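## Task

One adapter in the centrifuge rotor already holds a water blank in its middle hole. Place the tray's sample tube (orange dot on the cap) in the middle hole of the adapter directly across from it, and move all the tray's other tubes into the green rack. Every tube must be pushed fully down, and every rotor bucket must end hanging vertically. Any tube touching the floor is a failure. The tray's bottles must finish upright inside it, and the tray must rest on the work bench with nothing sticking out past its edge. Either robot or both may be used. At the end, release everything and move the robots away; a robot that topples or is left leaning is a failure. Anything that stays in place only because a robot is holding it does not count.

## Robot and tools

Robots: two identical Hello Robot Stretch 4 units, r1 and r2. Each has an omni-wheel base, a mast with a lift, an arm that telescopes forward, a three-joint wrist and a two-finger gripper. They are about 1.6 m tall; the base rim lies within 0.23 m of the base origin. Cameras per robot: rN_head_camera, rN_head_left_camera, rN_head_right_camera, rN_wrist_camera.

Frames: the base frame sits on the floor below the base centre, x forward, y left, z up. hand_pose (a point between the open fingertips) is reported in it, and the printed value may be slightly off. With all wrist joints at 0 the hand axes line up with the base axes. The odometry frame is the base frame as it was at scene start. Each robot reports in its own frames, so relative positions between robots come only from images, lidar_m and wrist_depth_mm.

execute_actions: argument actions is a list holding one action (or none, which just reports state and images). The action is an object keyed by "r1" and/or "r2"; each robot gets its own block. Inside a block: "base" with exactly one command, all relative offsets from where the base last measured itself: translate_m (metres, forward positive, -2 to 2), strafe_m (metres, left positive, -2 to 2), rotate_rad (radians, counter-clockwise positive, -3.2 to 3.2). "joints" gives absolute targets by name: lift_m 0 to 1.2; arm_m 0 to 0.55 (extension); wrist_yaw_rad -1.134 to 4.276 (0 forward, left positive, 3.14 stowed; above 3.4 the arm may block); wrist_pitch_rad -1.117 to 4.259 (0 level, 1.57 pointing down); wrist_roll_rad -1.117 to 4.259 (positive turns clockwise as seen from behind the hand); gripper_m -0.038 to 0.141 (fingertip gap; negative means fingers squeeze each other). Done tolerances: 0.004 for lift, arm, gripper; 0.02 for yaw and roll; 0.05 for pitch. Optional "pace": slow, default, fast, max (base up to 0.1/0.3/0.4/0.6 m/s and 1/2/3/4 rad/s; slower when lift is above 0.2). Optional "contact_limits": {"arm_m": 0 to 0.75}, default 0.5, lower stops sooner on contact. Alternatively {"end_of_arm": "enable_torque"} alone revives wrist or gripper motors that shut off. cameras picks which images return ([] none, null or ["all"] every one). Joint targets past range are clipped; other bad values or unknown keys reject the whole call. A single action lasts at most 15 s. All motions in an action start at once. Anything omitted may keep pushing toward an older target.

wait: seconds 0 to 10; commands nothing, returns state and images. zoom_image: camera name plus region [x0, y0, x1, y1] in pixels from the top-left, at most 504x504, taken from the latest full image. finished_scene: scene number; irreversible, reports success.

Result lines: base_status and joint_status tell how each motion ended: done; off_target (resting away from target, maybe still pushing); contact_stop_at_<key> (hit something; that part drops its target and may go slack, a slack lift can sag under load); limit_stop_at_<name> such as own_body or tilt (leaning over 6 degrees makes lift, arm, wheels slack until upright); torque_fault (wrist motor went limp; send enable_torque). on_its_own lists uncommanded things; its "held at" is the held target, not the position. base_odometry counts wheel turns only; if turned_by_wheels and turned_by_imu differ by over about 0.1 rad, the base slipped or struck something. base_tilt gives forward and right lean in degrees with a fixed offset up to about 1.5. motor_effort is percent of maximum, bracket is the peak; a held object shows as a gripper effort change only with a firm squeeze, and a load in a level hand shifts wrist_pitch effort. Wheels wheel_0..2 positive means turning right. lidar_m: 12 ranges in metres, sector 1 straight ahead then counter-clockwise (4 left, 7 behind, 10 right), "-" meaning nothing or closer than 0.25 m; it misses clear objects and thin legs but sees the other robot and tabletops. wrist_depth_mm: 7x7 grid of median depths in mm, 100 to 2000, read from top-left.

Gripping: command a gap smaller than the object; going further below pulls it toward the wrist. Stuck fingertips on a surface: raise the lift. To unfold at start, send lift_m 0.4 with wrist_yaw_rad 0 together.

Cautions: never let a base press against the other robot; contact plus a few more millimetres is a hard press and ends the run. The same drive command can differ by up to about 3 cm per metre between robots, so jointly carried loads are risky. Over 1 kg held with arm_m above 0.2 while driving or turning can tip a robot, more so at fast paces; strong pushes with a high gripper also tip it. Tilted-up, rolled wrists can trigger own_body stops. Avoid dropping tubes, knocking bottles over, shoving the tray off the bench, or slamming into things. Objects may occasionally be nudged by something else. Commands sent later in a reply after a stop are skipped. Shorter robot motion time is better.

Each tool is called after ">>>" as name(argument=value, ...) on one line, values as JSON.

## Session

>>> execute_actions(actions=[], cameras=["r1_head_left_camera","r1_wrist_camera","r2_head_left_camera","r2_wrist_camera"])

Scene clock: 0.00 s.
r1.base_odometry: x=+0.000 y=+0.000 heading=+0.000 (m, m, rad; r1's odometry frame)
r1.turned_by_wheels: +0.000 (rad since the last result)
r1.turned_by_imu: +0.000 (rad since the last result)
r1.base_tilt: forward=-0.1 right=-0.1 (deg)
r1.lidar_m: 1.60 3.21 3.77 1.20 1.21 1.47 - 1.46 0.86 0.74 0.75 0.89
r1.base_status: not commanded
r1.joint_positions: lift_m=+0.139 arm_m=-0.002 wrist_yaw_rad=+3.041 wrist_pitch_rad=-0.003 wrist_roll_rad=-0.003 gripper_m=+0.057
r1.joint_status: not commanded
r1.motor_effort: lift_m=+20 arm_m=+0 wrist_yaw_rad=+1 wrist_pitch_rad=-8 wrist_roll_rad=+0 gripper_m=-4 wheel_0=+0 wheel_1=+0 wheel_2=+0 (%)
r1.hand_pose: x=-0.1090 y=+0.1160 z=+0.3182 quat_wxyz=(+0.050, +0.001, -0.001, +0.999) (m; r1's base frame)
r1.wrist_depth_mm: - 141 - - - - - / - 141 - - - - 1366 / 106 141 - - - - - / 118 142 - - - - - / 1808 - - - - - 1983 / 1255 1281 209 1308 204 1229 1182 / 878 831 854 150 842 798 842
r2.base_odometry: x=+0.000 y=+0.000 heading=+0.000 (m, m, rad; r2's odometry frame)
r2.turned_by_wheels: +0.000 (rad since the last result)
r2.turned_by_imu: +0.000 (rad since the last result)
r2.base_tilt: forward=+0.2 right=-0.7 (deg)
r2.lidar_m: 1.02 1.04 1.87 2.10 1.25 1.07 1.08 1.28 2.31 3.12 3.67 3.63
r2.base_status: not commanded
r2.joint_positions: lift_m=+0.237 arm_m=-0.002 wrist_yaw_rad=+3.103 wrist_pitch_rad=+0.003 wrist_roll_rad=+0.012 gripper_m=+0.057
r2.joint_status: not commanded
r2.motor_effort: lift_m=+17 arm_m=+0 wrist_yaw_rad=-2 wrist_pitch_rad=-8 wrist_roll_rad=+0 gripper_m=+0 wheel_0=+0 wheel_1=+0 wheel_2=+0 (%)
r2.hand_pose: x=-0.1163 y=+0.0985 z=+0.4140 quat_wxyz=(+0.019, -0.002, +0.006, +1.000) (m; r2's base frame)
r2.wrist_depth_mm: - 138 1255 1205 1160 1078 1025 / - 117 152 1229 1138 1098 1025 / - 130 172 1229 1160 1078 1042 / 141 141 1281 1205 1138 1098 1025 / 1499 1397 1336 1229 1138 1098 1042 / 1366 1397 198 1229 192 1078 1060 / 946 904 1008 107 1042 946 1025
pictures: r1_head_left_camera, r1_wrist_camera, r2_head_left_camera, r2_wrist_camera
Images, in order (width x height): r1_head_left_camera 420x672, r1_wrist_camera 616x392, r2_head_left_camera 420x672, r2_wrist_camera 616x392.

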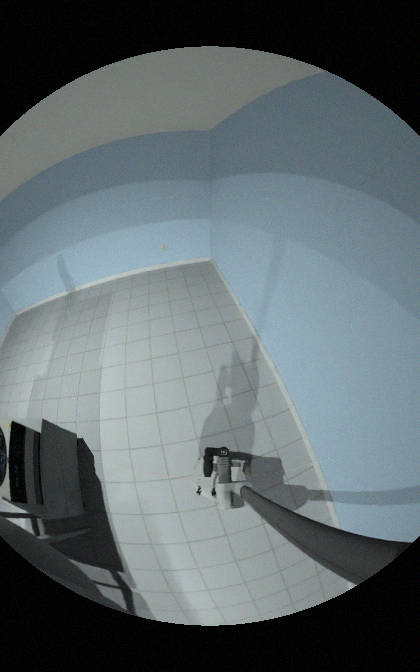

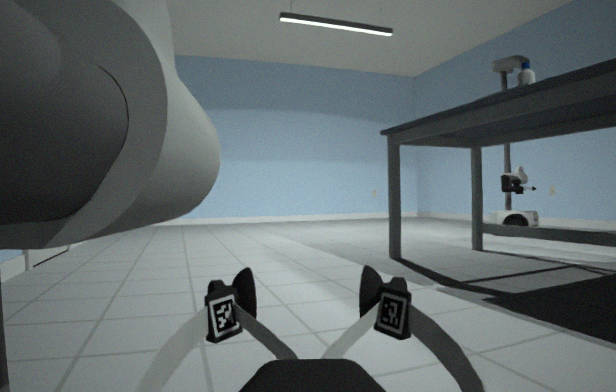

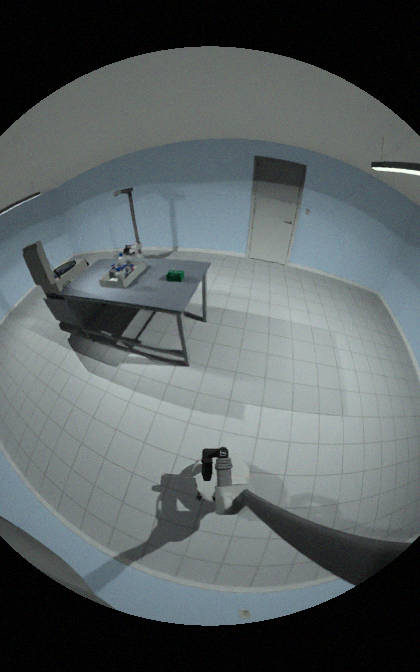

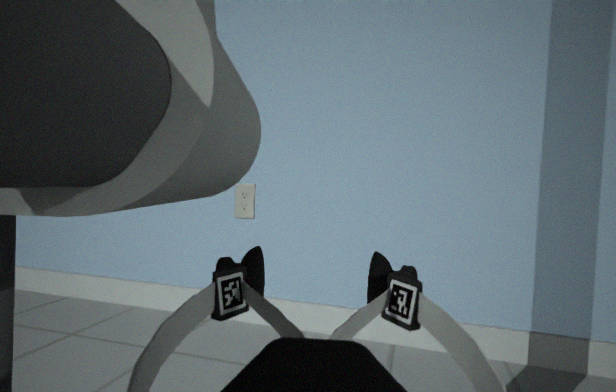

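>>> execute_actions(actions=[{"r1":{"base":{"rotate_rad":1.83},"joints":{"lift_m":1.2,"wrist_yaw_rad":0}}}], cameras=["r1_head_left_camera"])

Scene clock: 8.60 s.
r1.base_odometry: x=+0.000 y=+0.000 heading=+1.830 (m, m, rad; r1's odometry frame)
r1.turned_by_wheels: +1.830 (rad since the last result)
r1.turned_by_imu: +1.845 (rad since the last result)
r1.base_tilt: forward=-0.1 right=-0.1 (deg)
r1.lidar_m: 1.19 1.29 1.79 2.70 1.07 0.79 0.76 0.81 1.12 3.19 3.35 1.24
r1.base_status: done
r1.joint_positions: lift_m=+1.199 arm_m=-0.002 wrist_yaw_rad=+0.001 wrist_pitch_rad=-0.003 wrist_roll_rad=-0.003 gripper_m=+0.057
r1.joint_status: all done
r1.motor_effort: lift_m=+23(24) arm_m=+0(0) wrist_yaw_rad=-2(7) wrist_pitch_rad=-8(8) wrist_roll_rad=+0(2) gripper_m=-4(3) wheel_0=-1(6) wheel_1=-1(6) wheel_2=+0(7) (%)
r1.hand_pose: x=+0.4578 y=-0.0873 z=+1.3782 quat_wxyz=(+1.000, -0.001, -0.001, +0.000) (m; r1's base frame)
r1.wrist_depth_mm: - - - - - - - / - - - - - - - / - - - - - - - / - - - - - - - / - - - 1576 - - - / - - 209 1618 204 - - / 1464 1464 - 150 1499 - -
r2.base_odometry: x=+0.000 y=+0.000 heading=+0.000 (m, m, rad; r2's odometry frame)
r2.turned_by_wheels: +0.000 (rad since the last result)
r2.turned_by_imu: -0.001 (rad since the last result)
r2.base_tilt: forward=+0.1 right=-0.6 (deg)
r2.lidar_m: 1.04 1.03 1.87 2.12 1.25 1.08 1.08 1.28 2.31 3.11 3.66 3.63
r2.base_status: not commanded
r2.joint_positions: lift_m=+0.237 arm_m=-0.002 wrist_yaw_rad=+3.103 wrist_pitch_rad=+0.003 wrist_roll_rad=+0.012 gripper_m=+0.057
r2.joint_status: not commanded
r2.motor_effort: lift_m=+17(17) arm_m=+0(0) wrist_yaw_rad=-1(0) wrist_pitch_rad=-8(8) wrist_roll_rad=+1(0) gripper_m=-2(3) wheel_0=+0(0) wheel_1=+0(0) wheel_2=+0(0) (%)
r2.hand_pose: x=-0.1163 y=+0.0985 z=+0.4140 quat_wxyz=(+0.019, -0.002, +0.006, +1.000) (m; r2's base frame)
r2.wrist_depth_mm: - 138 1281 1229 1138 1078 1025 / - 117 152 1229 1160 1060 1025 / - 130 172 1229 1160 1098 1008 / 141 141 1308 1205 1160 1078 1042 / 1499 1397 1308 1229 1160 1118 1042 / 1308 1366 198 1205 191 1078 1042 / 946 904 1008 107 1025 946 1008
pictures: r1_head_left_camera
Images, in order (width x height): r1_head_left_camera 420x672.

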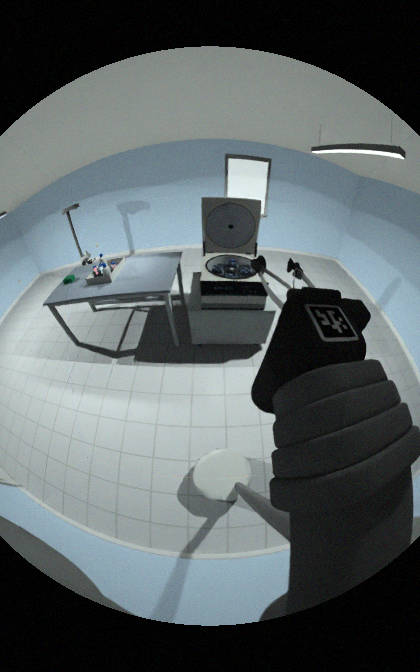

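First peek at the centrifuge on the way.

>>> execute_actions(actions=[{"r1":{"base":{"translate_m":0.87},"joints":{"wrist_pitch_rad":1.57,"wrist_roll_rad":1.57,"arm_m":0.43,"gripper_m":0.06}}}], cameras=["r1_wrist_camera"])

Scene clock: 16.53 s.
r1.base_odometry: x=-0.223 y=+0.841 heading=+1.830 (m, m, rad; r1's odometry frame)
r1.turned_by_wheels: +0.000 (rad since the last result)
r1.turned_by_imu: +0.002 (rad since the last result)
r1.base_tilt: forward=-0.2 right=-0.2 (deg)
r1.lidar_m: 0.35 0.35 0.53 1.60 2.29 1.70 1.62 1.69 2.36 3.23 0.50 0.36
r1.base_status: done
r1.joint_positions: lift_m=+1.199 arm_m=+0.429 wrist_yaw_rad=+0.000 wrist_pitch_rad=+1.570 wrist_roll_rad=+1.569 gripper_m=+0.060
r1.joint_status: all done
r1.motor_effort: lift_m=+21(23) arm_m=+6(7) wrist_yaw_rad=+0(1) wrist_pitch_rad=-1(8) wrist_roll_rad=+1(3) gripper_m=-3(2) wheel_0=+0(4) wheel_1=+0(6) wheel_2=+0(8) (%)
r1.hand_pose: x=+0.6000 y=-0.0874 z=+1.0890 quat_wxyz=(+0.501, +0.500, +0.500, -0.499) (m; r1's base frame)
r1.wrist_depth_mm: 492 504 508 504 508 1336 1336 / 504 504 569 603 512 1336 1336 / 500 559 564 574 574 1366 1336 / 500 539 549 569 554 1118 1366 / 500 569 564 569 544 1118 1366 / 500 504 202 585 202 1336 1336 / 504 504 508 149 508 1366 1366
r2.base_odometry: x=+0.000 y=+0.000 heading=+0.000 (m, m, rad; r2's odometry frame)
r2.turned_by_wheels: +0.000 (rad since the last result)
r2.turned_by_imu: -0.001 (rad since the last result)
r2.base_tilt: forward=+0.2 right=-0.6 (deg)
r2.lidar_m: 1.04 1.03 1.88 2.12 1.25 1.08 1.08 1.30 2.32 3.11 3.66 3.62
r2.base_status: not commanded
r2.joint_positions: lift_m=+0.237 arm_m=-0.002 wrist_yaw_rad=+3.103 wrist_pitch_rad=+0.003 wrist_roll_rad=+0.012 gripper_m=+0.057
r2.joint_status: not commanded
r2.motor_effort: lift_m=+17(17) arm_m=+0(0) wrist_yaw_rad=+1(1) wrist_pitch_rad=-8(9) wrist_roll_rad=-1(0) gripper_m=-1(4) wheel_0=+0(0) wheel_1=+0(0) wheel_2=+0(0) (%)
r2.hand_pose: x=-0.1163 y=+0.0985 z=+0.4140 quat_wxyz=(+0.019, -0.002, +0.006, +1.000) (m; r2's base frame)
r2.wrist_depth_mm: - 138 1255 1205 1138 1098 1008 / - 117 152 1229 1138 1078 1042 / - 130 172 1205 1138 1078 1025 / 140 141 1255 1229 1138 1078 1060 / 1537 1397 1336 1255 1160 1098 1042 / 1336 1397 197 1205 191 1078 1042 / 960 904 991 107 1042 946 1008
pictures: r1_wrist_camera
Images, in order (width x height): r1_wrist_camera 616x392.

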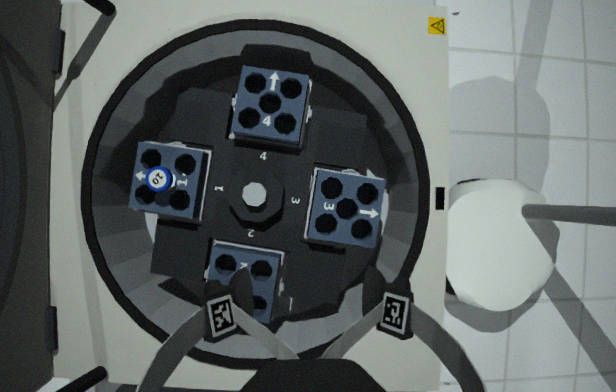

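>>> execute_actions(actions=[{"r1":{"base":{"strafe_m":1.2},"joints":{"arm_m":0.5}}}], cameras=[])

>>> execute_actions(actions=[{"r1":{"base":{"translate_m":0.05}}}], cameras=["r1_wrist_camera"])

Scene clock: 26.77 s.
r1.base_odometry: x=-1.383 y=+0.534 heading=+1.830 (m, m, rad; r1's odometry frame)
r1.turned_by_wheels: +0.000 (rad since the last result)
r1.turned_by_imu: +0.001 (rad since the last result)
r1.base_tilt: forward=-0.2 right=-0.2 (deg)
r1.lidar_m: 0.37 0.39 0.55 4.32 2.21 1.64 1.60 1.68 2.33 1.37 0.52 0.39
r1.base_status: done
r1.joint_positions: lift_m=+1.199 arm_m=+0.499 wrist_yaw_rad=+0.000 wrist_pitch_rad=+1.570 wrist_roll_rad=+1.569 gripper_m=+0.060
r1.joint_status: all done
r1.motor_effort: lift_m=+21(21) arm_m=+7(7) wrist_yaw_rad=-2(1) wrist_pitch_rad=+0(1) wrist_roll_rad=+2(1) gripper_m=-4(3) wheel_0=+3(7) wheel_1=-2(10) wheel_2=-1(0) (%)
r1.hand_pose: x=+0.6700 y=-0.0874 z=+1.0890 quat_wxyz=(+0.501, +0.500, +0.500, -0.499) (m; r1's base frame)
r1.wrist_depth_mm: 549 549 554 554 554 564 1336 / 549 549 554 554 554 559 1366 / 549 549 488 549 554 564 1366 / 544 549 517 554 559 559 1138 / 544 549 517 554 559 554 1118 / 549 530 202 554 202 559 1366 / 382 477 488 149 559 564 1366
r2.base_odometry: x=+0.000 y=+0.000 heading=+0.000 (m, m, rad; r2's odometry frame)
r2.turned_by_wheels: +0.000 (rad since the last result)
r2.turned_by_imu: -0.001 (rad since the last result)
r2.base_tilt: forward=+0.0 right=-0.6 (deg)
r2.lidar_m: 1.02 1.06 1.85 2.10 1.25 1.06 1.08 1.28 2.30 3.12 3.65 3.61
r2.base_status: not commanded
r2.joint_positions: lift_m=+0.237 arm_m=-0.002 wrist_yaw_rad=+3.103 wrist_pitch_rad=+0.003 wrist_roll_rad=+0.012 gripper_m=+0.057
r2.joint_status: not commanded
r2.motor_effort: lift_m=+17(17) arm_m=+0(0) wrist_yaw_rad=-2(0) wrist_pitch_rad=-8(8) wrist_roll_rad=+0(0) gripper_m=+0(2) wheel_0=+0(0) wheel_1=+0(0) wheel_2=+0(0) (%)
r2.hand_pose: x=-0.1163 y=+0.0985 z=+0.4140 quat_wxyz=(+0.019, -0.002, +0.006, +1.000) (m; r2's base frame)
r2.wrist_depth_mm: - 138 1281 1205 1138 1078 1025 / - 117 152 1205 1160 1078 1025 / - 130 172 1229 1160 1078 1025 / 141 141 1255 1205 1138 1078 1060 / 1464 1397 1308 1281 1138 1098 1042 / 1336 1366 198 1229 191 1078 1042 / 960 917 991 107 1042 931 1008
pictures: none
No camera images: the call's "cameras" was empty. Leave "cameras" out to get every camera's image.

Scene clock: 27.93 s.
r1.base_odometry: x=-1.396 y=+0.582 heading=+1.830 (m, m, rad; r1's odometry frame)
r1.turned_by_wheels: +0.000 (rad since the last result)
r1.turned_by_imu: +0.000 (rad since the last result)
r1.base_tilt: forward=-0.1 right=-0.2 (deg)
r1.lidar_m: 0.32 0.35 0.49 4.32 2.27 1.71 1.65 1.74 2.41 1.20 0.47 0.33
r1.base_status: done
r1.joint_positions: lift_m=+1.199 arm_m=+0.499 wrist_yaw_rad=+0.000 wrist_pitch_rad=+1.570 wrist_roll_rad=+1.569 gripper_m=+0.060
r1.joint_status: not commanded
r1.motor_effort: lift_m=+21(21) arm_m=+6(7) wrist_yaw_rad=+0(2) wrist_pitch_rad=-1(1) wrist_roll_rad=+1(2) gripper_m=-3(4) wheel_0=+2(5) wheel_1=+0(6) wheel_2=+1(8) (%)
r1.hand_pose: x=+0.6700 y=-0.0874 z=+1.0890 quat_wxyz=(+0.501, +0.500, +0.500, -0.499) (m; r1's base frame)
r1.wrist_depth_mm: 549 549 549 554 554 559 1336 / 549 554 554 554 554 559 1336 / 549 549 539 554 554 554 1366 / 544 549 544 549 554 564 1138 / 549 549 549 554 554 559 1118 / 544 469 202 554 202 559 1336 / 544 387 480 150 554 559 1336
r2.base_odometry: x=+0.000 y=+0.000 heading=+0.000 (m, m, rad; r2's odometry frame)
r2.turned_by_wheels: +0.000 (rad since the last result)
r2.turned_by_imu: +0.000 (rad since the last result)
r2.base_tilt: forward=+0.1 right=-0.4 (deg)
r2.lidar_m: 1.04 1.05 1.87 2.10 1.23 1.08 1.09 1.29 2.30 3.11 3.66 3.63
r2.base_status: not commanded
r2.joint_positions: lift_m=+0.237 arm_m=-0.002 wrist_yaw_rad=+3.103 wrist_pitch_rad=+0.003 wrist_roll_rad=+0.012 gripper_m=+0.057
r2.joint_status: not commanded
r2.motor_effort: lift_m=+17(17) arm_m=+0(0) wrist_yaw_rad=-1(1) wrist_pitch_rad=-8(9) wrist_roll_rad=+0(0) gripper_m=-9(0) wheel_0=+0(0) wheel_1=+0(0) wheel_2=+0(0) (%)
r2.hand_pose: x=-0.1163 y=+0.0985 z=+0.4140 quat_wxyz=(+0.019, -0.002, +0.006, +1.000) (m; r2's base frame)
r2.wrist_depth_mm: - 138 1255 1229 1182 1078 1025 / - 117 151 1229 1160 1098 1025 / - 130 172 1255 1160 1098 1042 / 141 141 1255 1205 1160 1078 1008 / 1464 1397 1308 1255 1138 1098 1042 / 1308 1366 198 1205 191 1078 1025 / 960 904 991 107 1042 946 1025
pictures: r1_wrist_camera
Images, in order (width x height): r1_wrist_camera 616x392.

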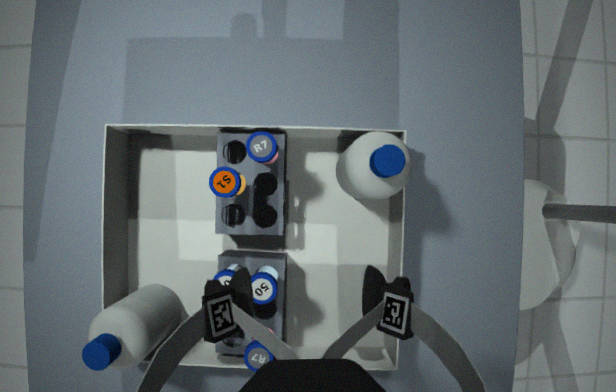

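>>> execute_actions(actions=[{"r1":{"base":{"translate_m":0.08},"joints":{"arm_m":0.512}}}], cameras=[])

>>> execute_actions(actions=[{"r1":{"base":{"strafe_m":-0.065},"joints":{"lift_m":1.05}}}], cameras=["r1_wrist_camera"])

Scene clock: 34.83 s.
r1.base_odometry: x=-1.416 y=+0.659 heading=+1.830 (m, m, rad; r1's odometry frame)
r1.turned_by_wheels: +0.000 (rad since the last result)
r1.turned_by_imu: +0.001 (rad since the last result)
r1.base_tilt: forward=-0.3 right=-0.1 (deg)
r1.lidar_m: 0.25 0.26 0.38 4.32 2.39 1.82 1.73 1.81 2.52 0.99 0.35 0.27
r1.base_status: done
r1.joint_positions: lift_m=+1.199 arm_m=+0.511 wrist_yaw_rad=+0.000 wrist_pitch_rad=+1.570 wrist_roll_rad=+1.569 gripper_m=+0.060
r1.joint_status: all done
r1.motor_effort: lift_m=+21(21) arm_m=+6(8) wrist_yaw_rad=+0(0) wrist_pitch_rad=+0(1) wrist_roll_rad=+1(1) gripper_m=-4(3) wheel_0=+1(4) wheel_1=-1(5) wheel_2=+0(5) (%)
r1.hand_pose: x=+0.6820 y=-0.0874 z=+1.0890 quat_wxyz=(+0.501, +0.500, +0.500, -0.499) (m; r1's base frame)
r1.wrist_depth_mm: 1308 549 554 554 559 559 564 / 1308 549 554 554 559 559 564 / 1308 549 549 500 554 559 559 / 1336 544 549 544 554 559 564 / 1308 549 554 544 554 559 559 / 1308 544 202 492 202 564 559 / 1308 549 462 149 525 559 564
r2.base_odometry: x=+0.000 y=+0.000 heading=+0.000 (m, m, rad; r2's odometry frame)
r2.turned_by_wheels: +0.000 (rad since the last result)
r2.turned_by_imu: +0.000 (rad since the last result)
r2.base_tilt: forward=+0.2 right=-0.6 (deg)
r2.lidar_m: 1.03 1.05 1.90 2.11 1.24 1.08 1.08 1.29 2.30 3.11 3.68 3.61
r2.base_status: not commanded
r2.joint_positions: lift_m=+0.237 arm_m=-0.002 wrist_yaw_rad=+3.103 wrist_pitch_rad=+0.003 wrist_roll_rad=+0.012 gripper_m=+0.057
r2.joint_status: not commanded
r2.motor_effort: lift_m=+17(17) arm_m=+0(0) wrist_yaw_rad=-1(1) wrist_pitch_rad=-8(9) wrist_roll_rad=-1(2) gripper_m=-6(4) wheel_0=+0(0) wheel_1=+0(0) wheel_2=+0(0) (%)
r2.hand_pose: x=-0.1163 y=+0.0985 z=+0.4140 quat_wxyz=(+0.019, -0.002, +0.006, +1.000) (m; r2's base frame)
r2.wrist_depth_mm: - 138 1281 1229 1138 1078 1025 / - 117 152 1205 1160 1078 1025 / - 130 171 1229 1138 1078 1008 / 141 141 1281 1205 1160 1098 1025 / 1499 1430 1308 1255 1138 1098 1042 / 1366 1366 198 1229 191 1098 1060 / 946 917 976 107 1042 946 1025
pictures: none
No camera images: the call's "cameras" was empty. Leave "cameras" out to get every camera's image.

Scene clock: 36.53 s.
r1.base_odometry: x=-1.354 y=+0.676 heading=+1.830 (m, m, rad; r1's odometry frame)
r1.turned_by_wheels: +0.000 (rad since the last result)
r1.turned_by_imu: +0.001 (rad since the last result)
r1.base_tilt: forward=-0.1 right=-0.1 (deg)
r1.lidar_m: 0.25 0.26 0.38 4.37 2.39 1.80 1.72 1.78 2.51 0.90 0.37 0.25
r1.base_status: done
r1.joint_positions: lift_m=+1.050 arm_m=+0.511 wrist_yaw_rad=+0.000 wrist_pitch_rad=+1.570 wrist_roll_rad=+1.569 gripper_m=+0.060
r1.joint_status: all done
r1.motor_effort: lift_m=+18(20) arm_m=+6(6) wrist_yaw_rad=+0(1) wrist_pitch_rad=+0(0) wrist_roll_rad=+2(2) gripper_m=-4(3) wheel_0=+0(10) wheel_1=+2(5) wheel_2=-1(0) (%)
r1.hand_pose: x=+0.6820 y=-0.0874 z=+0.9399 quat_wxyz=(+0.501, +0.500, +0.500, -0.499) (m; r1's base frame)
r1.wrist_depth_mm: 399 399 402 404 404 407 410 / 399 397 402 404 404 407 410 / 397 402 402 404 407 407 407 / 399 399 399 357 342 353 301 / 399 399 399 342 404 306 258 / 402 397 202 397 202 407 410 / 397 345 399 149 404 379 410
r2.base_odometry: x=+0.000 y=+0.000 heading=+0.000 (m, m, rad; r2's odometry frame)
r2.turned_by_wheels: +0.000 (rad since the last result)
r2.turned_by_imu: +0.000 (rad since the last result)
r2.base_tilt: forward=+0.4 right=-0.6 (deg)
r2.lidar_m: 1.04 1.05 1.87 2.11 1.24 1.08 1.08 1.28 2.29 3.10 3.65 3.60
r2.base_status: not commanded
r2.joint_positions: lift_m=+0.237 arm_m=-0.002 wrist_yaw_rad=+3.103 wrist_pitch_rad=+0.003 wrist_roll_rad=+0.012 gripper_m=+0.057
r2.joint_status: not commanded
r2.motor_effort: lift_m=+17(17) arm_m=+0(0) wrist_yaw_rad=+0(2) wrist_pitch_rad=-8(8) wrist_roll_rad=-1(1) gripper_m=+0(3) wheel_0=+0(0) wheel_1=+0(0) wheel_2=+0(0) (%)
r2.hand_pose: x=-0.1163 y=+0.0985 z=+0.4140 quat_wxyz=(+0.019, -0.002, +0.006, +1.000) (m; r2's base frame)
r2.wrist_depth_mm: - 138 1255 1205 1138 1098 1025 / - 117 152 1229 1138 1078 1025 / - 130 172 1205 1182 1098 1025 / 140 141 1281 1205 1160 1118 1042 / 1499 1430 1336 1205 1160 1078 1025 / 1336 1336 198 1182 191 1098 1025 / 946 917 991 107 1042 960 1025
pictures: r1_wrist_camera
Images, in order (width x height): r1_wrist_camera 616x392.

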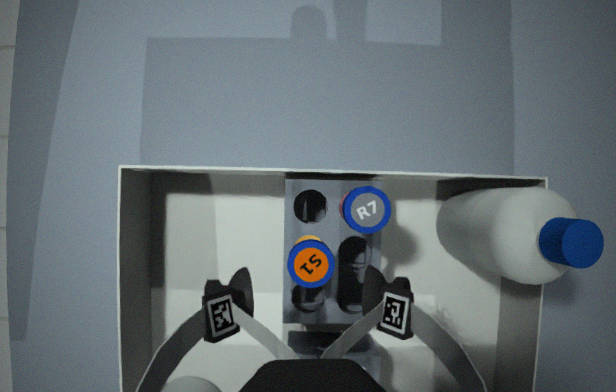

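>>> execute_actions(actions=[{"r1":{"joints":{"lift_m":0.962}}}], cameras=[])

>>> execute_actions(actions=[{"r1":{"joints":{"gripper_m":0.0}}}], cameras=[])

>>> execute_actions(actions=[{"r1":{"joints":{"lift_m":1.15}}}], cameras=[])

>>> execute_actions(actions=[{"r1":{"base":{"translate_m":-0.13},"joints":{"arm_m":0.377}}}], cameras=[])

>>> execute_actions(actions=[{"r1":{"base":{"strafe_m":-1.167}}}], cameras=[])

>>> execute_actions(actions=[{"r1":{"joints":{"lift_m":1.02}}}], cameras=["r1_wrist_camera"])

Scene clock: 55.10 s.
r1.base_odometry: x=-1.354 y=+0.676 heading=+1.830 (m, m, rad; r1's odometry frame)
r1.turned_by_wheels: +0.000 (rad since the last result)
r1.turned_by_imu: +0.001 (rad since the last result)
r1.base_tilt: forward=-0.2 right=-0.1 (deg)
r1.lidar_m: 0.25 0.27 0.38 4.36 2.39 1.81 1.73 1.78 2.49 0.92 0.34 0.26
r1.base_status: not commanded
r1.joint_positions: lift_m=+0.962 arm_m=+0.511 wrist_yaw_rad=+0.000 wrist_pitch_rad=+1.570 wrist_roll_rad=+1.569 gripper_m=+0.060
r1.joint_status: all done
r1.motor_effort: lift_m=+18(19) arm_m=+6(6) wrist_yaw_rad=-1(0) wrist_pitch_rad=+0(0) wrist_roll_rad=+0(1) gripper_m=-4(3) wheel_0=+0(1) wheel_1=+2(2) wheel_2=-1(1) (%)
r1.hand_pose: x=+0.6820 y=-0.0874 z=+0.8519 quat_wxyz=(+0.501, +0.500, +0.500, -0.499) (m; r1's base frame)
r1.wrist_depth_mm: 312 314 314 315 317 319 319 / 310 312 314 314 317 317 319 / 310 312 314 315 315 317 319 / 263 309 312 283 194 301 236 / 263 310 312 252 309 307 213 / 310 309 202 191 202 315 315 / 310 297 312 149 301 315 315
r2.base_odometry: x=+0.000 y=+0.000 heading=+0.000 (m, m, rad; r2's odometry frame)
r2.turned_by_wheels: +0.000 (rad since the last result)
r2.turned_by_imu: +0.000 (rad since the last result)
r2.base_tilt: forward=+0.4 right=-0.7 (deg)
r2.lidar_m: 1.01 1.05 1.90 2.14 1.26 1.08 1.08 1.30 2.30 3.11 3.64 3.61
r2.base_status: not commanded
r2.joint_positions: lift_m=+0.237 arm_m=-0.002 wrist_yaw_rad=+3.103 wrist_pitch_rad=+0.003 wrist_roll_rad=+0.012 gripper_m=+0.057
r2.joint_status: not commanded
r2.motor_effort: lift_m=+17(17) arm_m=+0(0) wrist_yaw_rad=+1(0) wrist_pitch_rad=-7(8) wrist_roll_rad=-1(1) gripper_m=-1(6) wheel_0=+0(0) wheel_1=+0(0) wheel_2=+0(0) (%)
r2.hand_pose: x=-0.1163 y=+0.0985 z=+0.4140 quat_wxyz=(+0.019, -0.002, +0.006, +1.000) (m; r2's base frame)
r2.wrist_depth_mm: - 138 1281 1229 1160 1078 1025 / - 117 151 1205 1160 1098 1042 / - 130 172 1255 1138 1098 1025 / 141 141 1308 1229 1138 1078 1060 / 1499 1430 1308 1229 1138 1078 1025 / 1308 1366 197 1205 192 1098 1060 / 946 931 991 107 1025 946 1008
pictures: none
No camera images: the call's "cameras" was empty. Leave "cameras" out to get every camera's image.

Scene clock: 56.50 s.
r1.base_odometry: x=-1.354 y=+0.676 heading=+1.830 (m, m, rad; r1's odometry frame)
r1.turned_by_wheels: +0.000 (rad since the last result)
r1.turned_by_imu: +0.000 (rad since the last result)
r1.base_tilt: forward=+0.0 right=-0.2 (deg)
r1.lidar_m: 0.25 0.27 0.38 4.38 2.40 1.81 1.73 1.80 2.51 0.91 0.34 0.25
r1.base_status: not commanded
r1.joint_positions: lift_m=+0.962 arm_m=+0.511 wrist_yaw_rad=+0.000 wrist_pitch_rad=+1.571 wrist_roll_rad=+1.569 gripper_m=+0.000
r1.joint_status: all done
r1.motor_effort: lift_m=+18(18) arm_m=+6(6) wrist_yaw_rad=-1(0) wrist_pitch_rad=-3(2) wrist_roll_rad=+2(1) gripper_m=-16(16) wheel_0=-1(1) wheel_1=+2(2) wheel_2=-1(1) (%)
r1.hand_pose: x=+0.6818 y=-0.0874 z=+0.8519 quat_wxyz=(+0.500, +0.500, +0.500, -0.500) (m; r1's base frame)
r1.wrist_depth_mm: 310 312 314 315 315 319 320 / 310 312 314 314 315 317 319 / 310 312 314 314 315 319 319 / 264 309 310 283 202 301 234 / 264 309 310 253 307 306 212 / 264 309 190 182 189 315 317 / 310 278 310 149 282 315 314
r2.base_odometry: x=+0.000 y=+0.000 heading=+0.000 (m, m, rad; r2's odometry frame)
r2.turned_by_wheels: +0.000 (rad since the last result)
r2.turned_by_imu: +0.000 (rad since the last result)
r2.base_tilt: forward=+0.2 right=-0.7 (deg)
r2.lidar_m: 1.02 1.06 1.86 2.11 1.25 1.07 1.08 1.28 2.31 3.12 3.67 3.63
r2.base_status: not commanded
r2.joint_positions: lift_m=+0.237 arm_m=-0.002 wrist_yaw_rad=+3.103 wrist_pitch_rad=+0.003 wrist_roll_rad=+0.012 gripper_m=+0.057
r2.joint_status: not commanded
r2.motor_effort: lift_m=+17(17) arm_m=+0(0) wrist_yaw_rad=-2(0) wrist_pitch_rad=-7(8) wrist_roll_rad=+0(0) gripper_m=-1(1) wheel_0=+0(0) wheel_1=+0(0) wheel_2=+0(0) (%)
r2.hand_pose: x=-0.1163 y=+0.0985 z=+0.4140 quat_wxyz=(+0.019, -0.002, +0.006, +1.000) (m; r2's base frame)
r2.wrist_depth_mm: - 138 1255 1229 1160 1078 1042 / - 117 151 1205 1160 1098 1025 / - 130 172 1229 1160 1060 1042 / 141 141 1281 1255 1182 1078 1042 / 1499 1430 1308 1229 1138 1098 1042 / 1308 1366 197 1229 191 1078 1042 / 946 917 1008 107 1025 946 1008
pictures: none
No camera images: the call's "cameras" was empty. Leave "cameras" out to get every camera's image.

Scene clock: 58.37 s.
r1.base_odometry: x=-1.354 y=+0.676 heading=+1.830 (m, m, rad; r1's odometry frame)
r1.turned_by_wheels: +0.000 (rad since the last result)
r1.turned_by_imu: +0.001 (rad since the last result)
r1.base_tilt: forward=+0.0 right=-0.1 (deg)
r1.lidar_m: 0.25 0.26 0.39 4.37 2.39 1.79 1.74 1.80 2.50 0.91 0.36 0.25
r1.base_status: not commanded
r1.joint_positions: lift_m=+1.150 arm_m=+0.511 wrist_yaw_rad=+0.000 wrist_pitch_rad=+1.570 wrist_roll_rad=+1.569 gripper_m=+0.000
r1.joint_status: all done
r1.motor_effort: lift_m=+23(24) arm_m=+6(6) wrist_yaw_rad=+1(1) wrist_pitch_rad=-1(4) wrist_roll_rad=+3(1) gripper_m=-17(18) wheel_0=-1(0) wheel_1=+2(2) wheel_2=-1(1) (%)
r1.hand_pose: x=+0.6819 y=-0.0874 z=+1.0395 quat_wxyz=(+0.501, +0.500, +0.500, -0.499) (m; r1's base frame)
r1.wrist_depth_mm: 1255 500 504 504 504 512 508 / 1255 504 504 504 504 504 508 / 1255 500 504 504 508 508 508 / 1281 500 500 492 504 488 512 / 1255 500 500 442 504 449 508 / 1255 500 190 183 188 504 512 / 1281 500 433 147 504 500 512
r2.base_odometry: x=+0.000 y=+0.000 heading=+0.000 (m, m, rad; r2's odometry frame)
r2.turned_by_wheels: +0.000 (rad since the last result)
r2.turned_by_imu: +0.000 (rad since the last result)
r2.base_tilt: forward=+0.2 right=-0.4 (deg)
r2.lidar_m: 1.02 1.05 1.87 2.11 1.27 1.08 1.09 1.30 2.31 3.11 3.65 3.63
r2.base_status: not commanded
r2.joint_positions: lift_m=+0.237 arm_m=-0.002 wrist_yaw_rad=+3.103 wrist_pitch_rad=+0.003 wrist_roll_rad=+0.012 gripper_m=+0.057
r2.joint_status: not commanded
r2.motor_effort: lift_m=+17(17) arm_m=+0(0) wrist_yaw_rad=+0(1) wrist_pitch_rad=-8(9) wrist_roll_rad=-1(1) gripper_m=-4(5) wheel_0=+0(0) wheel_1=+0(0) wheel_2=+0(0) (%)
r2.hand_pose: x=-0.1163 y=+0.0985 z=+0.4140 quat_wxyz=(+0.019, -0.002, +0.006, +1.000) (m; r2's base frame)
r2.wrist_depth_mm: - 139 1255 1182 1138 1078 1025 / - 117 151 1229 1138 1078 1025 / - 130 171 1205 1138 1078 1008 / 141 141 1281 1229 1160 1078 1042 / 1464 1430 1336 1281 1138 1098 1025 / 1336 1366 198 1229 191 1078 1042 / 960 904 991 107 1025 946 1025
pictures: none
No camera images: the call's "cameras" was empty. Leave "cameras" out to get every camera's image.

Scene clock: 60.10 s.
r1.base_odometry: x=-1.320 y=+0.550 heading=+1.830 (m, m, rad; r1's odometry frame)
r1.turned_by_wheels: +0.000 (rad since the last result)
r1.turned_by_imu: +0.001 (rad since the last result)
r1.base_tilt: forward=-0.2 right=-0.2 (deg)
r1.lidar_m: 0.37 0.40 0.58 4.39 2.21 1.67 1.60 1.65 2.30 1.36 0.52 0.40
r1.base_status: done
r1.joint_positions: lift_m=+1.150 arm_m=+0.378 wrist_yaw_rad=+0.000 wrist_pitch_rad=+1.570 wrist_roll_rad=+1.569 gripper_m=+0.000
r1.joint_status: all done
r1.motor_effort: lift_m=+23(23) arm_m=-6(8) wrist_yaw_rad=-1(2) wrist_pitch_rad=-1(1) wrist_roll_rad=+1(1) gripper_m=-17(19) wheel_0=+0(3) wheel_1=+0(6) wheel_2=-1(8) (%)
r1.hand_pose: x=+0.5492 y=-0.0874 z=+1.0395 quat_wxyz=(+0.501, +0.500, +0.500, -0.499) (m; r1's base frame)
r1.wrist_depth_mm: 500 500 504 504 504 1281 1281 / 500 500 504 508 504 1281 1308 / 496 500 504 504 508 1308 1308 / 492 496 445 504 504 1078 1281 / 496 492 368 504 508 1060 1308 / 496 477 191 183 188 1078 1308 / 377 377 500 147 504 1281 1308
r2.base_odometry: x=+0.000 y=+0.000 heading=+0.000 (m, m, rad; r2's odometry frame)
r2.turned_by_wheels: +0.000 (rad since the last result)
r2.turned_by_imu: +0.000 (rad since the last result)
r2.base_tilt: forward=+0.3 right=-0.6 (deg)
r2.lidar_m: 1.03 1.04 1.86 2.12 1.24 1.08 1.09 1.30 2.33 3.10 3.64 3.62
r2.base_status: not commanded
r2.joint_positions: lift_m=+0.237 arm_m=-0.002 wrist_yaw_rad=+3.103 wrist_pitch_rad=+0.003 wrist_roll_rad=+0.012 gripper_m=+0.057
r2.joint_status: not commanded
r2.motor_effort: lift_m=+17(17) arm_m=+0(0) wrist_yaw_rad=-2(1) wrist_pitch_rad=-8(8) wrist_roll_rad=+0(0) gripper_m=-1(2) wheel_0=+0(0) wheel_1=+0(0) wheel_2=+0(0) (%)
r2.hand_pose: x=-0.1163 y=+0.0985 z=+0.4140 quat_wxyz=(+0.019, -0.002, +0.006, +1.000) (m; r2's base frame)
r2.wrist_depth_mm: - 138 1281 1229 1182 1098 1025 / - 117 152 1205 1160 1098 1025 / - 130 172 1229 1160 1078 1025 / 141 141 1255 1229 1160 1098 1042 / 1499 1397 1308 1229 1160 1098 1042 / 1308 1366 197 1205 191 1078 1042 / 946 917 1008 107 1042 946 1008
pictures: none
No camera images: the call's "cameras" was empty. Leave "cameras" out to get every camera's image.

Scene clock: 65.30 s.
r1.base_odometry: x=-0.192 y=+0.849 heading=+1.830 (m, m, rad; r1's odometry frame)
r1.turned_by_wheels: +0.000 (rad since the last result)
r1.turned_by_imu: +0.002 (rad since the last result)
r1.base_tilt: forward=-0.1 right=-0.1 (deg)
r1.lidar_m: 0.34 0.37 0.52 1.56 2.29 1.69 1.62 1.69 2.36 3.19 0.48 0.36
r1.base_status: done
r1.joint_positions: lift_m=+1.150 arm_m=+0.378 wrist_yaw_rad=+0.000 wrist_pitch_rad=+1.570 wrist_roll_rad=+1.569 gripper_m=+0.000
r1.joint_status: not commanded
r1.motor_effort: lift_m=+22(23) arm_m=-7(7) wrist_yaw_rad=-2(1) wrist_pitch_rad=-2(1) wrist_roll_rad=+1(1) gripper_m=-19(17) wheel_0=+0(9) wheel_1=+0(8) wheel_2=-1(2) (%)
r1.hand_pose: x=+0.5492 y=-0.0874 z=+1.0396 quat_wxyz=(+0.501, +0.500, +0.500, -0.499) (m; r1's base frame)
r1.wrist_depth_mm: 452 455 459 459 459 1308 1281 / 452 508 539 504 462 1281 1308 / 459 517 508 521 462 1281 1308 / 488 500 521 525 480 1060 1281 / 492 517 525 492 477 1060 1308 / 455 517 190 182 188 1060 1281 / 452 452 512 147 459 1308 1308
r2.base_odometry: x=+0.000 y=+0.000 heading=+0.000 (m, m, rad; r2's odometry frame)
r2.turned_by_wheels: +0.000 (rad since the last result)
r2.turned_by_imu: -0.001 (rad since the last result)
r2.base_tilt: forward=+0.2 right=-0.7 (deg)
r2.lidar_m: 1.04 1.06 1.89 2.12 1.24 1.09 1.08 1.29 2.31 3.12 3.67 3.61
r2.base_status: not commanded
r2.joint_positions: lift_m=+0.237 arm_m=-0.002 wrist_yaw_rad=+3.103 wrist_pitch_rad=+0.003 wrist_roll_rad=+0.012 gripper_m=+0.057
r2.joint_status: not commanded
r2.motor_effort: lift_m=+17(17) arm_m=+0(0) wrist_yaw_rad=-1(2) wrist_pitch_rad=-7(8) wrist_roll_rad=+0(1) gripper_m=-2(1) wheel_0=+0(0) wheel_1=+0(0) wheel_2=+0(0) (%)
r2.hand_pose: x=-0.1163 y=+0.0985 z=+0.4140 quat_wxyz=(+0.019, -0.002, +0.006, +1.000) (m; r2's base frame)
r2.wrist_depth_mm: - 138 1255 1205 1138 1098 1008 / - 117 151 1229 1160 1098 1042 / - 130 172 1229 1160 1118 1025 / 141 141 1308 1229 1160 1098 1025 / 1537 1430 1336 1255 1138 1078 1042 / 1308 1336 198 1229 191 1098 1042 / 946 931 976 107 1025 946 991
pictures: none
No camera images: the call's "cameras" was empty. Leave "cameras" out to get every camera's image.

Scene clock: 66.90 s.
r1.base_odometry: x=-0.192 y=+0.849 heading=+1.830 (m, m, rad; r1's odometry frame)
r1.turned_by_wheels: +0.000 (rad since the last result)
r1.turned_by_imu: +0.000 (rad since the last result)
r1.base_tilt: forward=-0.2 right=-0.2 (deg)
r1.lidar_m: 0.34 0.37 0.56 1.57 2.28 1.70 1.63 1.68 2.37 3.18 0.49 0.35
r1.base_status: not commanded
r1.joint_positions: lift_m=+1.020 arm_m=+0.378 wrist_yaw_rad=+0.000 wrist_pitch_rad=+1.570 wrist_roll_rad=+1.569 gripper_m=+0.000
r1.joint_status: all done
r1.motor_effort: lift_m=+18(21) arm_m=-7(7) wrist_yaw_rad=-2(1) wrist_pitch_rad=+0(2) wrist_roll_rad=+1(1) gripper_m=-16(15) wheel_0=+0(0) wheel_1=+0(0) wheel_2=-1(1) (%)
r1.hand_pose: x=+0.5492 y=-0.0874 z=+0.9099 quat_wxyz=(+0.501, +0.500, +0.500, -0.499) (m; r1's base frame)
r1.wrist_depth_mm: 347 397 407 353 330 1160 1182 / 389 389 379 473 332 1160 1160 / 407 387 389 392 357 1160 1160 / 359 387 389 392 375 946 946 / 387 387 389 364 370 931 946 / 387 387 190 183 188 917 1060 / 407 359 364 147 330 1160 1160
r2.base_odometry: x=+0.000 y=+0.000 heading=+0.000 (m, m, rad; r2's odometry frame)
r2.turned_by_wheels: +0.000 (rad since the last result)
r2.turned_by_imu: +0.000 (rad since the last result)
r2.base_tilt: forward=+0.1 right=-0.5 (deg)
r2.lidar_m: 0.99 1.06 1.86 2.10 1.23 1.07 1.08 1.29 2.30 3.11 3.66 3.63
r2.base_status: not commanded
r2.joint_positions: lift_m=+0.237 arm_m=-0.002 wrist_yaw_rad=+3.103 wrist_pitch_rad=+0.003 wrist_roll_rad=+0.012 gripper_m=+0.057
r2.joint_status: not commanded
r2.motor_effort: lift_m=+17(17) arm_m=+0(0) wrist_yaw_rad=-1(2) wrist_pitch_rad=-8(8) wrist_roll_rad=-1(1) gripper_m=-2(3) wheel_0=+0(0) wheel_1=+0(0) wheel_2=+0(0) (%)
r2.hand_pose: x=-0.1163 y=+0.0985 z=+0.4140 quat_wxyz=(+0.019, -0.002, +0.006, +1.000) (m; r2's base frame)
r2.wrist_depth_mm: - 138 1255 1229 1160 1098 1025 / - 117 152 1229 1138 1078 1060 / - 130 171 1205 1160 1078 1042 / 141 141 1281 1229 1138 1078 1025 / 1499 1430 1308 1255 1160 1078 1025 / 1336 1366 197 1229 193 1078 1025 / 946 904 991 107 1042 960 1008
pictures: r1_wrist_camera
Images, in order (width x height): r1_wrist_camera 616x392.

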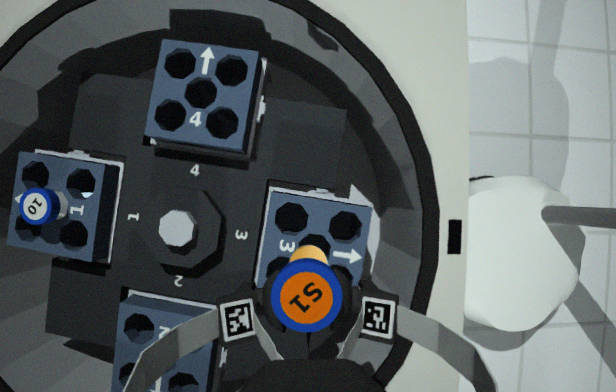

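>>> execute_actions(actions=[{"r1":{"joints":{"arm_m":0.371,"lift_m":0.98},"pace":"slow"}}], cameras=["r1_wrist_camera"])

Scene clock: 73.20 s.
r1.base_odometry: x=-0.192 y=+0.849 heading=+1.830 (m, m, rad; r1's odometry frame)
r1.turned_by_wheels: +0.000 (rad since the last result)
r1.turned_by_imu: +0.001 (rad since the last result)
r1.base_tilt: forward=-0.2 right=-0.1 (deg)
r1.lidar_m: 0.34 0.36 0.54 1.58 2.27 1.70 1.62 1.69 2.36 3.19 0.49 0.36
r1.base_status: not commanded
r1.joint_positions: lift_m=+0.980 arm_m=+0.372 wrist_yaw_rad=+0.000 wrist_pitch_rad=+1.570 wrist_roll_rad=+1.569 gripper_m=+0.000
r1.joint_status: all done
r1.motor_effort: lift_m=+18(18) arm_m=-7(7) wrist_yaw_rad=+0(1) wrist_pitch_rad=-1(1) wrist_roll_rad=+1(2) gripper_m=-16(13) wheel_0=-1(1) wheel_1=+0(0) wheel_2=-1(1) (%)
r1.hand_pose: x=+0.5433 y=-0.0874 z=+0.8699 quat_wxyz=(+0.501, +0.500, +0.500, -0.499) (m; r1's base frame)
r1.wrist_depth_mm: 351 375 355 343 289 1118 1118 / 345 345 345 421 290 1118 1118 / 345 347 349 351 340 1118 1138 / 330 347 349 351 353 891 904 / 342 327 349 325 347 891 891 / 345 347 191 182 189 891 904 / 345 319 349 147 290 707 1118
r2.base_odometry: x=+0.000 y=+0.000 heading=+0.000 (m, m, rad; r2's odometry frame)
r2.turned_by_wheels: +0.000 (rad since the last result)
r2.turned_by_imu: +0.000 (rad since the last result)
r2.base_tilt: forward=+0.3 right=-0.6 (deg)
r2.lidar_m: 1.02 1.04 1.87 2.11 1.25 1.07 1.07 1.28 2.33 3.10 3.65 3.62
r2.base_status: not commanded
r2.joint_positions: lift_m=+0.237 arm_m=-0.002 wrist_yaw_rad=+3.103 wrist_pitch_rad=+0.003 wrist_roll_rad=+0.012 gripper_m=+0.057
r2.joint_status: not commanded
r2.motor_effort: lift_m=+17(17) arm_m=+0(0) wrist_yaw_rad=+0(0) wrist_pitch_rad=-7(9) wrist_roll_rad=+0(1) gripper_m=-3(3) wheel_0=+0(0) wheel_1=+0(0) wheel_2=+0(0) (%)
r2.hand_pose: x=-0.1163 y=+0.0985 z=+0.4140 quat_wxyz=(+0.019, -0.002, +0.006, +1.000) (m; r2's base frame)
r2.wrist_depth_mm: - 139 1281 1229 1160 1078 1042 / - 117 151 1229 1160 1078 1042 / - 129 172 1229 1160 1060 1042 / 141 141 1281 1229 1182 1078 1060 / 1537 1397 1308 1229 1138 1078 1042 / 1336 1336 198 1229 191 1098 1042 / 960 904 1008 107 1042 931 1025
pictures: r1_wrist_camera
Images, in order (width x height): r1_wrist_camera 616x392.

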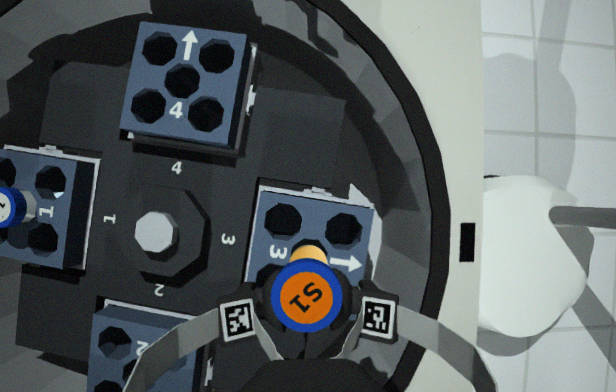

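>>> execute_actions(actions=[{"r1":{"joints":{"lift_m":0.887},"pace":"slow"}}], cameras=["r1_wrist_camera"])

>>> execute_actions(actions=[{"r1":{"joints":{"gripper_m":0.055}}}], cameras=[])

>>> execute_actions(actions=[{"r1":{"joints":{"lift_m":1.2}}}], cameras=["r1_wrist_camera"])

Scene clock: 82.23 s.
r1.base_odometry: x=-0.192 y=+0.849 heading=+1.830 (m, m, rad; r1's odometry frame)
r1.turned_by_wheels: +0.000 (rad since the last result)
r1.turned_by_imu: +0.001 (rad since the last result)
r1.base_tilt: forward=-0.2 right=-0.1 (deg)
r1.lidar_m: 0.32 0.36 0.53 1.58 2.28 1.69 1.62 1.70 2.38 3.19 0.50 0.36
r1.base_status: not commanded
r1.joint_positions: lift_m=+0.888 arm_m=+0.372 wrist_yaw_rad=+0.000 wrist_pitch_rad=+1.573 wrist_roll_rad=+1.569 gripper_m=+0.000
r1.joint_status: all done
r1.motor_effort: lift_m=+10(18) arm_m=-6(7) wrist_yaw_rad=+2(0) wrist_pitch_rad=-10(10) wrist_roll_rad=+1(2) gripper_m=-14(17) wheel_0=+0(0) wheel_1=+0(0) wheel_2=-1(1) (%)
r1.hand_pose: x=+0.5422 y=-0.0874 z=+0.7776 quat_wxyz=(+0.500, +0.499, +0.501, -0.500) (m; r1's base frame)
r1.wrist_depth_mm: 259 236 263 342 226 202 609 / 258 234 262 260 274 201 615 / 258 260 262 263 342 202 615 / 258 241 260 262 322 202 500 / 258 240 260 235 286 203 504 / 258 260 190 181 189 201 504 / 246 240 260 194 256 197 500
r2.base_odometry: x=+0.000 y=+0.000 heading=+0.000 (m, m, rad; r2's odometry frame)
r2.turned_by_wheels: +0.000 (rad since the last result)
r2.turned_by_imu: +0.000 (rad since the last result)
r2.base_tilt: forward=+0.1 right=-0.6 (deg)
r2.lidar_m: 1.01 1.04 1.88 2.12 1.24 1.07 1.08 1.27 2.30 3.10 3.64 3.62
r2.base_status: not commanded
r2.joint_positions: lift_m=+0.237 arm_m=-0.002 wrist_yaw_rad=+3.103 wrist_pitch_rad=+0.003 wrist_roll_rad=+0.012 gripper_m=+0.057
r2.joint_status: not commanded
r2.motor_effort: lift_m=+17(17) arm_m=+0(0) wrist_yaw_rad=-1(1) wrist_pitch_rad=-8(9) wrist_roll_rad=-1(2) gripper_m=-4(2) wheel_0=+0(0) wheel_1=+0(0) wheel_2=+0(0) (%)
r2.hand_pose: x=-0.1163 y=+0.0985 z=+0.4140 quat_wxyz=(+0.019, -0.002, +0.006, +1.000) (m; r2's base frame)
r2.wrist_depth_mm: - 138 1281 1205 1160 1060 1025 / - 117 152 1205 1160 1078 1025 / - 130 172 1205 1138 1098 1025 / 140 141 1281 1229 1160 1098 1025 / 1499 1397 1336 1229 1118 1098 1025 / 1308 1366 198 1182 191 1078 1042 / 946 917 991 107 1025 931 1008
pictures: r1_wrist_camera
Images, in order (width x height): r1_wrist_camera 616x392.

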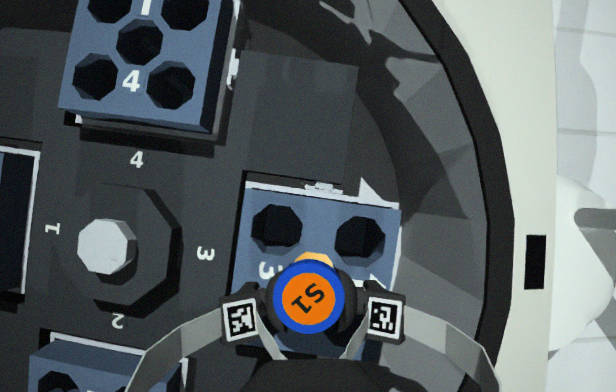

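Scene clock: 83.57 s.
r1.base_odometry: x=-0.192 y=+0.849 heading=+1.830 (m, m, rad; r1's odometry frame)
r1.turned_by_wheels: +0.000 (rad since the last result)
r1.turned_by_imu: +0.000 (rad since the last result)
r1.base_tilt: forward=-0.1 right=-0.3 (deg)
r1.lidar_m: 0.33 0.35 0.55 1.58 2.28 1.69 1.61 1.68 2.35 3.19 0.48 0.37
r1.base_status: not commanded
r1.joint_positions: lift_m=+0.888 arm_m=+0.372 wrist_yaw_rad=+0.000 wrist_pitch_rad=+1.574 wrist_roll_rad=+1.569 gripper_m=+0.055
r1.joint_status: all done
r1.motor_effort: lift_m=+9(10) arm_m=-6(6) wrist_yaw_rad=-1(1) wrist_pitch_rad=-13(13) wrist_roll_rad=+1(1) gripper_m=-1(15) wheel_0=+0(0) wheel_1=+0(0) wheel_2=-1(1) (%)
r1.hand_pose: x=+0.5420 y=-0.0874 z=+0.7776 quat_wxyz=(+0.499, +0.499, +0.501, -0.501) (m; r1's base frame)
r1.wrist_depth_mm: 263 236 267 343 227 204 615 / 263 240 264 265 274 204 615 / 263 263 265 265 345 204 615 / 262 244 264 265 325 204 504 / 263 243 264 237 290 206 504 / 263 262 211 185 193 203 504 / 248 252 264 150 266 200 809
r2.base_odometry: x=+0.000 y=+0.000 heading=+0.000 (m, m, rad; r2's odometry frame)
r2.turned_by_wheels: +0.000 (rad since the last result)
r2.turned_by_imu: +0.000 (rad since the last result)
r2.base_tilt: forward=+0.2 right=-0.6 (deg)
r2.lidar_m: 1.04 1.03 1.86 2.11 1.26 1.08 1.10 1.27 2.30 3.10 3.66 3.63
r2.base_status: not commanded
r2.joint_positions: lift_m=+0.237 arm_m=-0.002 wrist_yaw_rad=+3.103 wrist_pitch_rad=+0.003 wrist_roll_rad=+0.012 gripper_m=+0.057
r2.joint_status: not commanded
r2.motor_effort: lift_m=+17(17) arm_m=+0(0) wrist_yaw_rad=-1(1) wrist_pitch_rad=-8(8) wrist_roll_rad=-1(1) gripper_m=+2(4) wheel_0=+0(0) wheel_1=+0(0) wheel_2=+0(0) (%)
r2.hand_pose: x=-0.1163 y=+0.0985 z=+0.4140 quat_wxyz=(+0.019, -0.002, +0.006, +1.000) (m; r2's base frame)
r2.wrist_depth_mm: - 138 1281 1205 1160 1078 1025 / - 117 151 1229 1138 1078 1008 / - 130 172 1205 1138 1078 1025 / 141 141 1308 1229 1160 1098 1025 / 1499 1430 1336 1229 1138 1098 1025 / 1336 1336 198 1205 192 1078 1042 / 960 917 1008 107 1042 960 1008
pictures: none
No camera images: the call's "cameras" was empty. Leave "cameras" out to get every camera's image.

Scene clock: 85.90 s.
r1.base_odometry: x=-0.192 y=+0.849 heading=+1.830 (m, m, rad; r1's odometry frame)
r1.turned_by_wheels: +0.000 (rad since the last result)
r1.turned_by_imu: +0.001 (rad since the last result)
r1.base_tilt: forward=-0.1 right=-0.2 (deg)
r1.lidar_m: 0.34 0.37 0.55 1.59 2.30 1.70 1.63 1.71 2.38 3.18 0.50 0.35
r1.base_status: not commanded
r1.joint_positions: lift_m=+1.199 arm_m=+0.372 wrist_yaw_rad=+0.000 wrist_pitch_rad=+1.570 wrist_roll_rad=+1.569 gripper_m=+0.055
r1.joint_status: all done
r1.motor_effort: lift_m=+23(24) arm_m=-6(6) wrist_yaw_rad=-1(0) wrist_pitch_rad=+0(12) wrist_roll_rad=+0(1) gripper_m=-3(5) wheel_0=+0(0) wheel_1=+0(0) wheel_2=-1(1) (%)
r1.hand_pose: x=+0.5432 y=-0.0874 z=+1.0889 quat_wxyz=(+0.500, +0.500, +0.500, -0.500) (m; r1's base frame)
r1.wrist_depth_mm: 504 504 508 508 931 1336 1366 / 504 512 580 508 512 1366 1336 / 504 574 559 574 508 1336 1366 / 508 544 564 574 544 1118 1336 / 504 569 569 544 554 1118 1366 / 500 569 209 569 200 1336 1336 / 504 500 549 144 508 1336 1336
r2.base_odometry: x=+0.000 y=+0.000 heading=+0.000 (m, m, rad; r2's odometry frame)
r2.turned_by_wheels: +0.000 (rad since the last result)
r2.turned_by_imu: +0.000 (rad since the last result)
r2.base_tilt: forward=+0.3 right=-0.6 (deg)
r2.lidar_m: 1.03 1.04 1.86 2.15 1.25 1.09 1.07 1.28 2.29 3.12 3.65 3.61
r2.base_status: not commanded
r2.joint_positions: lift_m=+0.237 arm_m=-0.002 wrist_yaw_rad=+3.103 wrist_pitch_rad=+0.003 wrist_roll_rad=+0.012 gripper_m=+0.057
r2.joint_status: not commanded
r2.motor_effort: lift_m=+17(17) arm_m=+0(0) wrist_yaw_rad=-1(1) wrist_pitch_rad=-8(8) wrist_roll_rad=+0(1) gripper_m=-3(2) wheel_0=+0(0) wheel_1=+0(0) wheel_2=+0(0) (%)
r2.hand_pose: x=-0.1163 y=+0.0985 z=+0.4140 quat_wxyz=(+0.019, -0.002, +0.006, +1.000) (m; r2's base frame)
r2.wrist_depth_mm: - 138 1281 1205 1138 1078 1042 / - 117 151 1205 1118 1078 1025 / - 130 171 1229 1138 1078 1025 / 141 141 1281 1229 1182 1098 1025 / 1499 1397 1336 1229 1118 1078 1025 / 1336 1397 197 1205 191 1098 1042 / 960 931 991 107 1042 960 1025
pictures: r1_wrist_camera
Images, in order (width x height): r1_wrist_camera 616x392.

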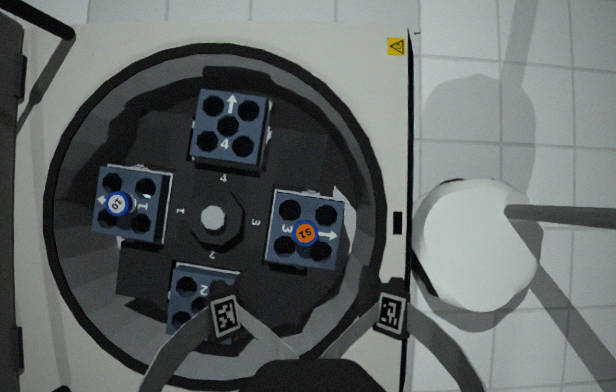

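>>> execute_actions(actions=[{"r1":{"base":{"strafe_m":1.127},"joints":{"arm_m":0.471}}}], cameras=[])

>>> execute_actions(actions=[{"r1":{"base":{"translate_m":0.13},"joints":{"lift_m":1.05}}}], cameras=["r1_wrist_camera"])

Scene clock: 94.97 s.
r1.base_odometry: x=-1.282 y=+0.560 heading=+1.830 (m, m, rad; r1's odometry frame)
r1.turned_by_wheels: +0.000 (rad since the last result)
r1.turned_by_imu: +0.001 (rad since the last result)
r1.base_tilt: forward=-0.2 right=+0.0 (deg)
r1.lidar_m: 0.36 0.40 0.57 4.41 2.23 1.67 1.60 1.68 2.33 1.36 0.51 0.40
r1.base_status: done
r1.joint_positions: lift_m=+1.199 arm_m=+0.470 wrist_yaw_rad=+0.000 wrist_pitch_rad=+1.570 wrist_roll_rad=+1.569 gripper_m=+0.055
r1.joint_status: all done
r1.motor_effort: lift_m=+22(23) arm_m=+7(8) wrist_yaw_rad=+0(0) wrist_pitch_rad=+0(0) wrist_roll_rad=+1(2) gripper_m=-1(4) wheel_0=+2(8) wheel_1=-2(8) wheel_2=-1(1) (%)
r1.hand_pose: x=+0.6410 y=-0.0874 z=+1.0889 quat_wxyz=(+0.501, +0.500, +0.500, -0.499) (m; r1's base frame)
r1.wrist_depth_mm: 549 549 554 554 554 1336 1336 / 549 549 554 554 559 1336 1336 / 549 554 554 554 554 1336 1336 / 549 544 549 554 554 1118 1336 / 544 549 521 413 559 1118 1118 / 544 544 208 554 199 1118 1336 / 544 535 488 144 554 1366 1336
r2.base_odometry: x=+0.000 y=+0.000 heading=+0.000 (m, m, rad; r2's odometry frame)
r2.turned_by_wheels: +0.000 (rad since the last result)
r2.turned_by_imu: -0.001 (rad since the last result)
r2.base_tilt: forward=+0.1 right=-0.6 (deg)
r2.lidar_m: 1.03 1.04 1.86 2.13 1.25 1.08 1.08 1.28 2.33 3.12 3.67 3.61
r2.base_status: not commanded
r2.joint_positions: lift_m=+0.237 arm_m=-0.002 wrist_yaw_rad=+3.103 wrist_pitch_rad=+0.003 wrist_roll_rad=+0.012 gripper_m=+0.057
r2.joint_status: not commanded
r2.motor_effort: lift_m=+17(17) arm_m=+0(0) wrist_yaw_rad=+0(1) wrist_pitch_rad=-8(8) wrist_roll_rad=+0(0) gripper_m=-4(1) wheel_0=+0(0) wheel_1=+0(0) wheel_2=+0(0) (%)
r2.hand_pose: x=-0.1163 y=+0.0985 z=+0.4140 quat_wxyz=(+0.019, -0.002, +0.006, +1.000) (m; r2's base frame)
r2.wrist_depth_mm: - 138 1281 1229 1138 1098 1025 / - 117 152 1255 1138 1078 1042 / - 130 172 1229 1182 1118 1025 / 141 141 1281 1229 1160 1078 1042 / 1499 1397 1366 1229 1138 1118 1042 / 1336 1366 198 1229 191 1078 1042 / 960 931 976 107 1042 946 1025
pictures: none
No camera images: the call's "cameras" was empty. Leave "cameras" out to get every camera's image.

Scene clock: 96.70 s.
r1.base_odometry: x=-1.315 y=+0.686 heading=+1.830 (m, m, rad; r1's odometry frame)
r1.turned_by_wheels: +0.000 (rad since the last result)
r1.turned_by_imu: +0.000 (rad since the last result)
r1.base_tilt: forward=-0.2 right=-0.2 (deg)
r1.lidar_m: 0.25 0.27 0.39 4.41 2.39 1.80 1.72 1.78 2.51 0.92 0.35 0.25
r1.base_status: done
r1.joint_positions: lift_m=+1.050 arm_m=+0.470 wrist_yaw_rad=+0.000 wrist_pitch_rad=+1.570 wrist_roll_rad=+1.569 gripper_m=+0.055
r1.joint_status: all done
r1.motor_effort: lift_m=+18(20) arm_m=+6(7) wrist_yaw_rad=+0(0) wrist_pitch_rad=-1(1) wrist_roll_rad=+2(0) gripper_m=-3(3) wheel_0=+1(6) wheel_1=+0(5) wheel_2=+0(6) (%)
r1.hand_pose: x=+0.6410 y=-0.0874 z=+0.9399 quat_wxyz=(+0.501, +0.500, +0.500, -0.499) (m; r1's base frame)
r1.wrist_depth_mm: 399 402 402 404 404 407 407 / 399 402 402 404 404 407 407 / 399 399 402 404 404 407 410 / 399 402 404 404 404 407 407 / 399 397 399 340 402 277 407 / 397 397 208 368 200 259 407 / 397 377 399 144 402 355 407
r2.base_odometry: x=+0.000 y=+0.000 heading=+0.000 (m, m, rad; r2's odometry frame)
r2.turned_by_wheels: +0.000 (rad since the last result)
r2.turned_by_imu: +0.000 (rad since the last result)
r2.base_tilt: forward=+0.0 right=-0.7 (deg)
r2.lidar_m: 1.02 1.07 1.88 2.12 1.22 1.07 1.08 1.26 2.30 3.10 3.65 3.62
r2.base_status: not commanded
r2.joint_positions: lift_m=+0.237 arm_m=-0.002 wrist_yaw_rad=+3.103 wrist_pitch_rad=+0.003 wrist_roll_rad=+0.012 gripper_m=+0.057
r2.joint_status: not commanded
r2.motor_effort: lift_m=+17(17) arm_m=+0(0) wrist_yaw_rad=+0(0) wrist_pitch_rad=-7(9) wrist_roll_rad=-2(0) gripper_m=+0(1) wheel_0=+0(0) wheel_1=+0(0) wheel_2=+0(0) (%)
r2.hand_pose: x=-0.1163 y=+0.0985 z=+0.4140 quat_wxyz=(+0.019, -0.002, +0.006, +1.000) (m; r2's base frame)
r2.wrist_depth_mm: - 138 1281 1205 1138 1078 1025 / - 117 151 1229 1138 1098 1025 / - 130 172 1229 1160 1098 1025 / 141 141 1281 1229 1118 1118 1042 / 1499 1397 1308 1255 1160 1098 1042 / 1336 1366 197 1205 191 1078 1042 / 960 904 991 107 1025 931 1025
pictures: r1_wrist_camera
Images, in order (width x height): r1_wrist_camera 616x392.

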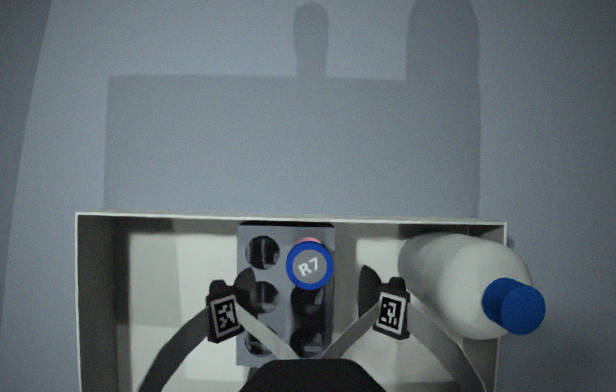

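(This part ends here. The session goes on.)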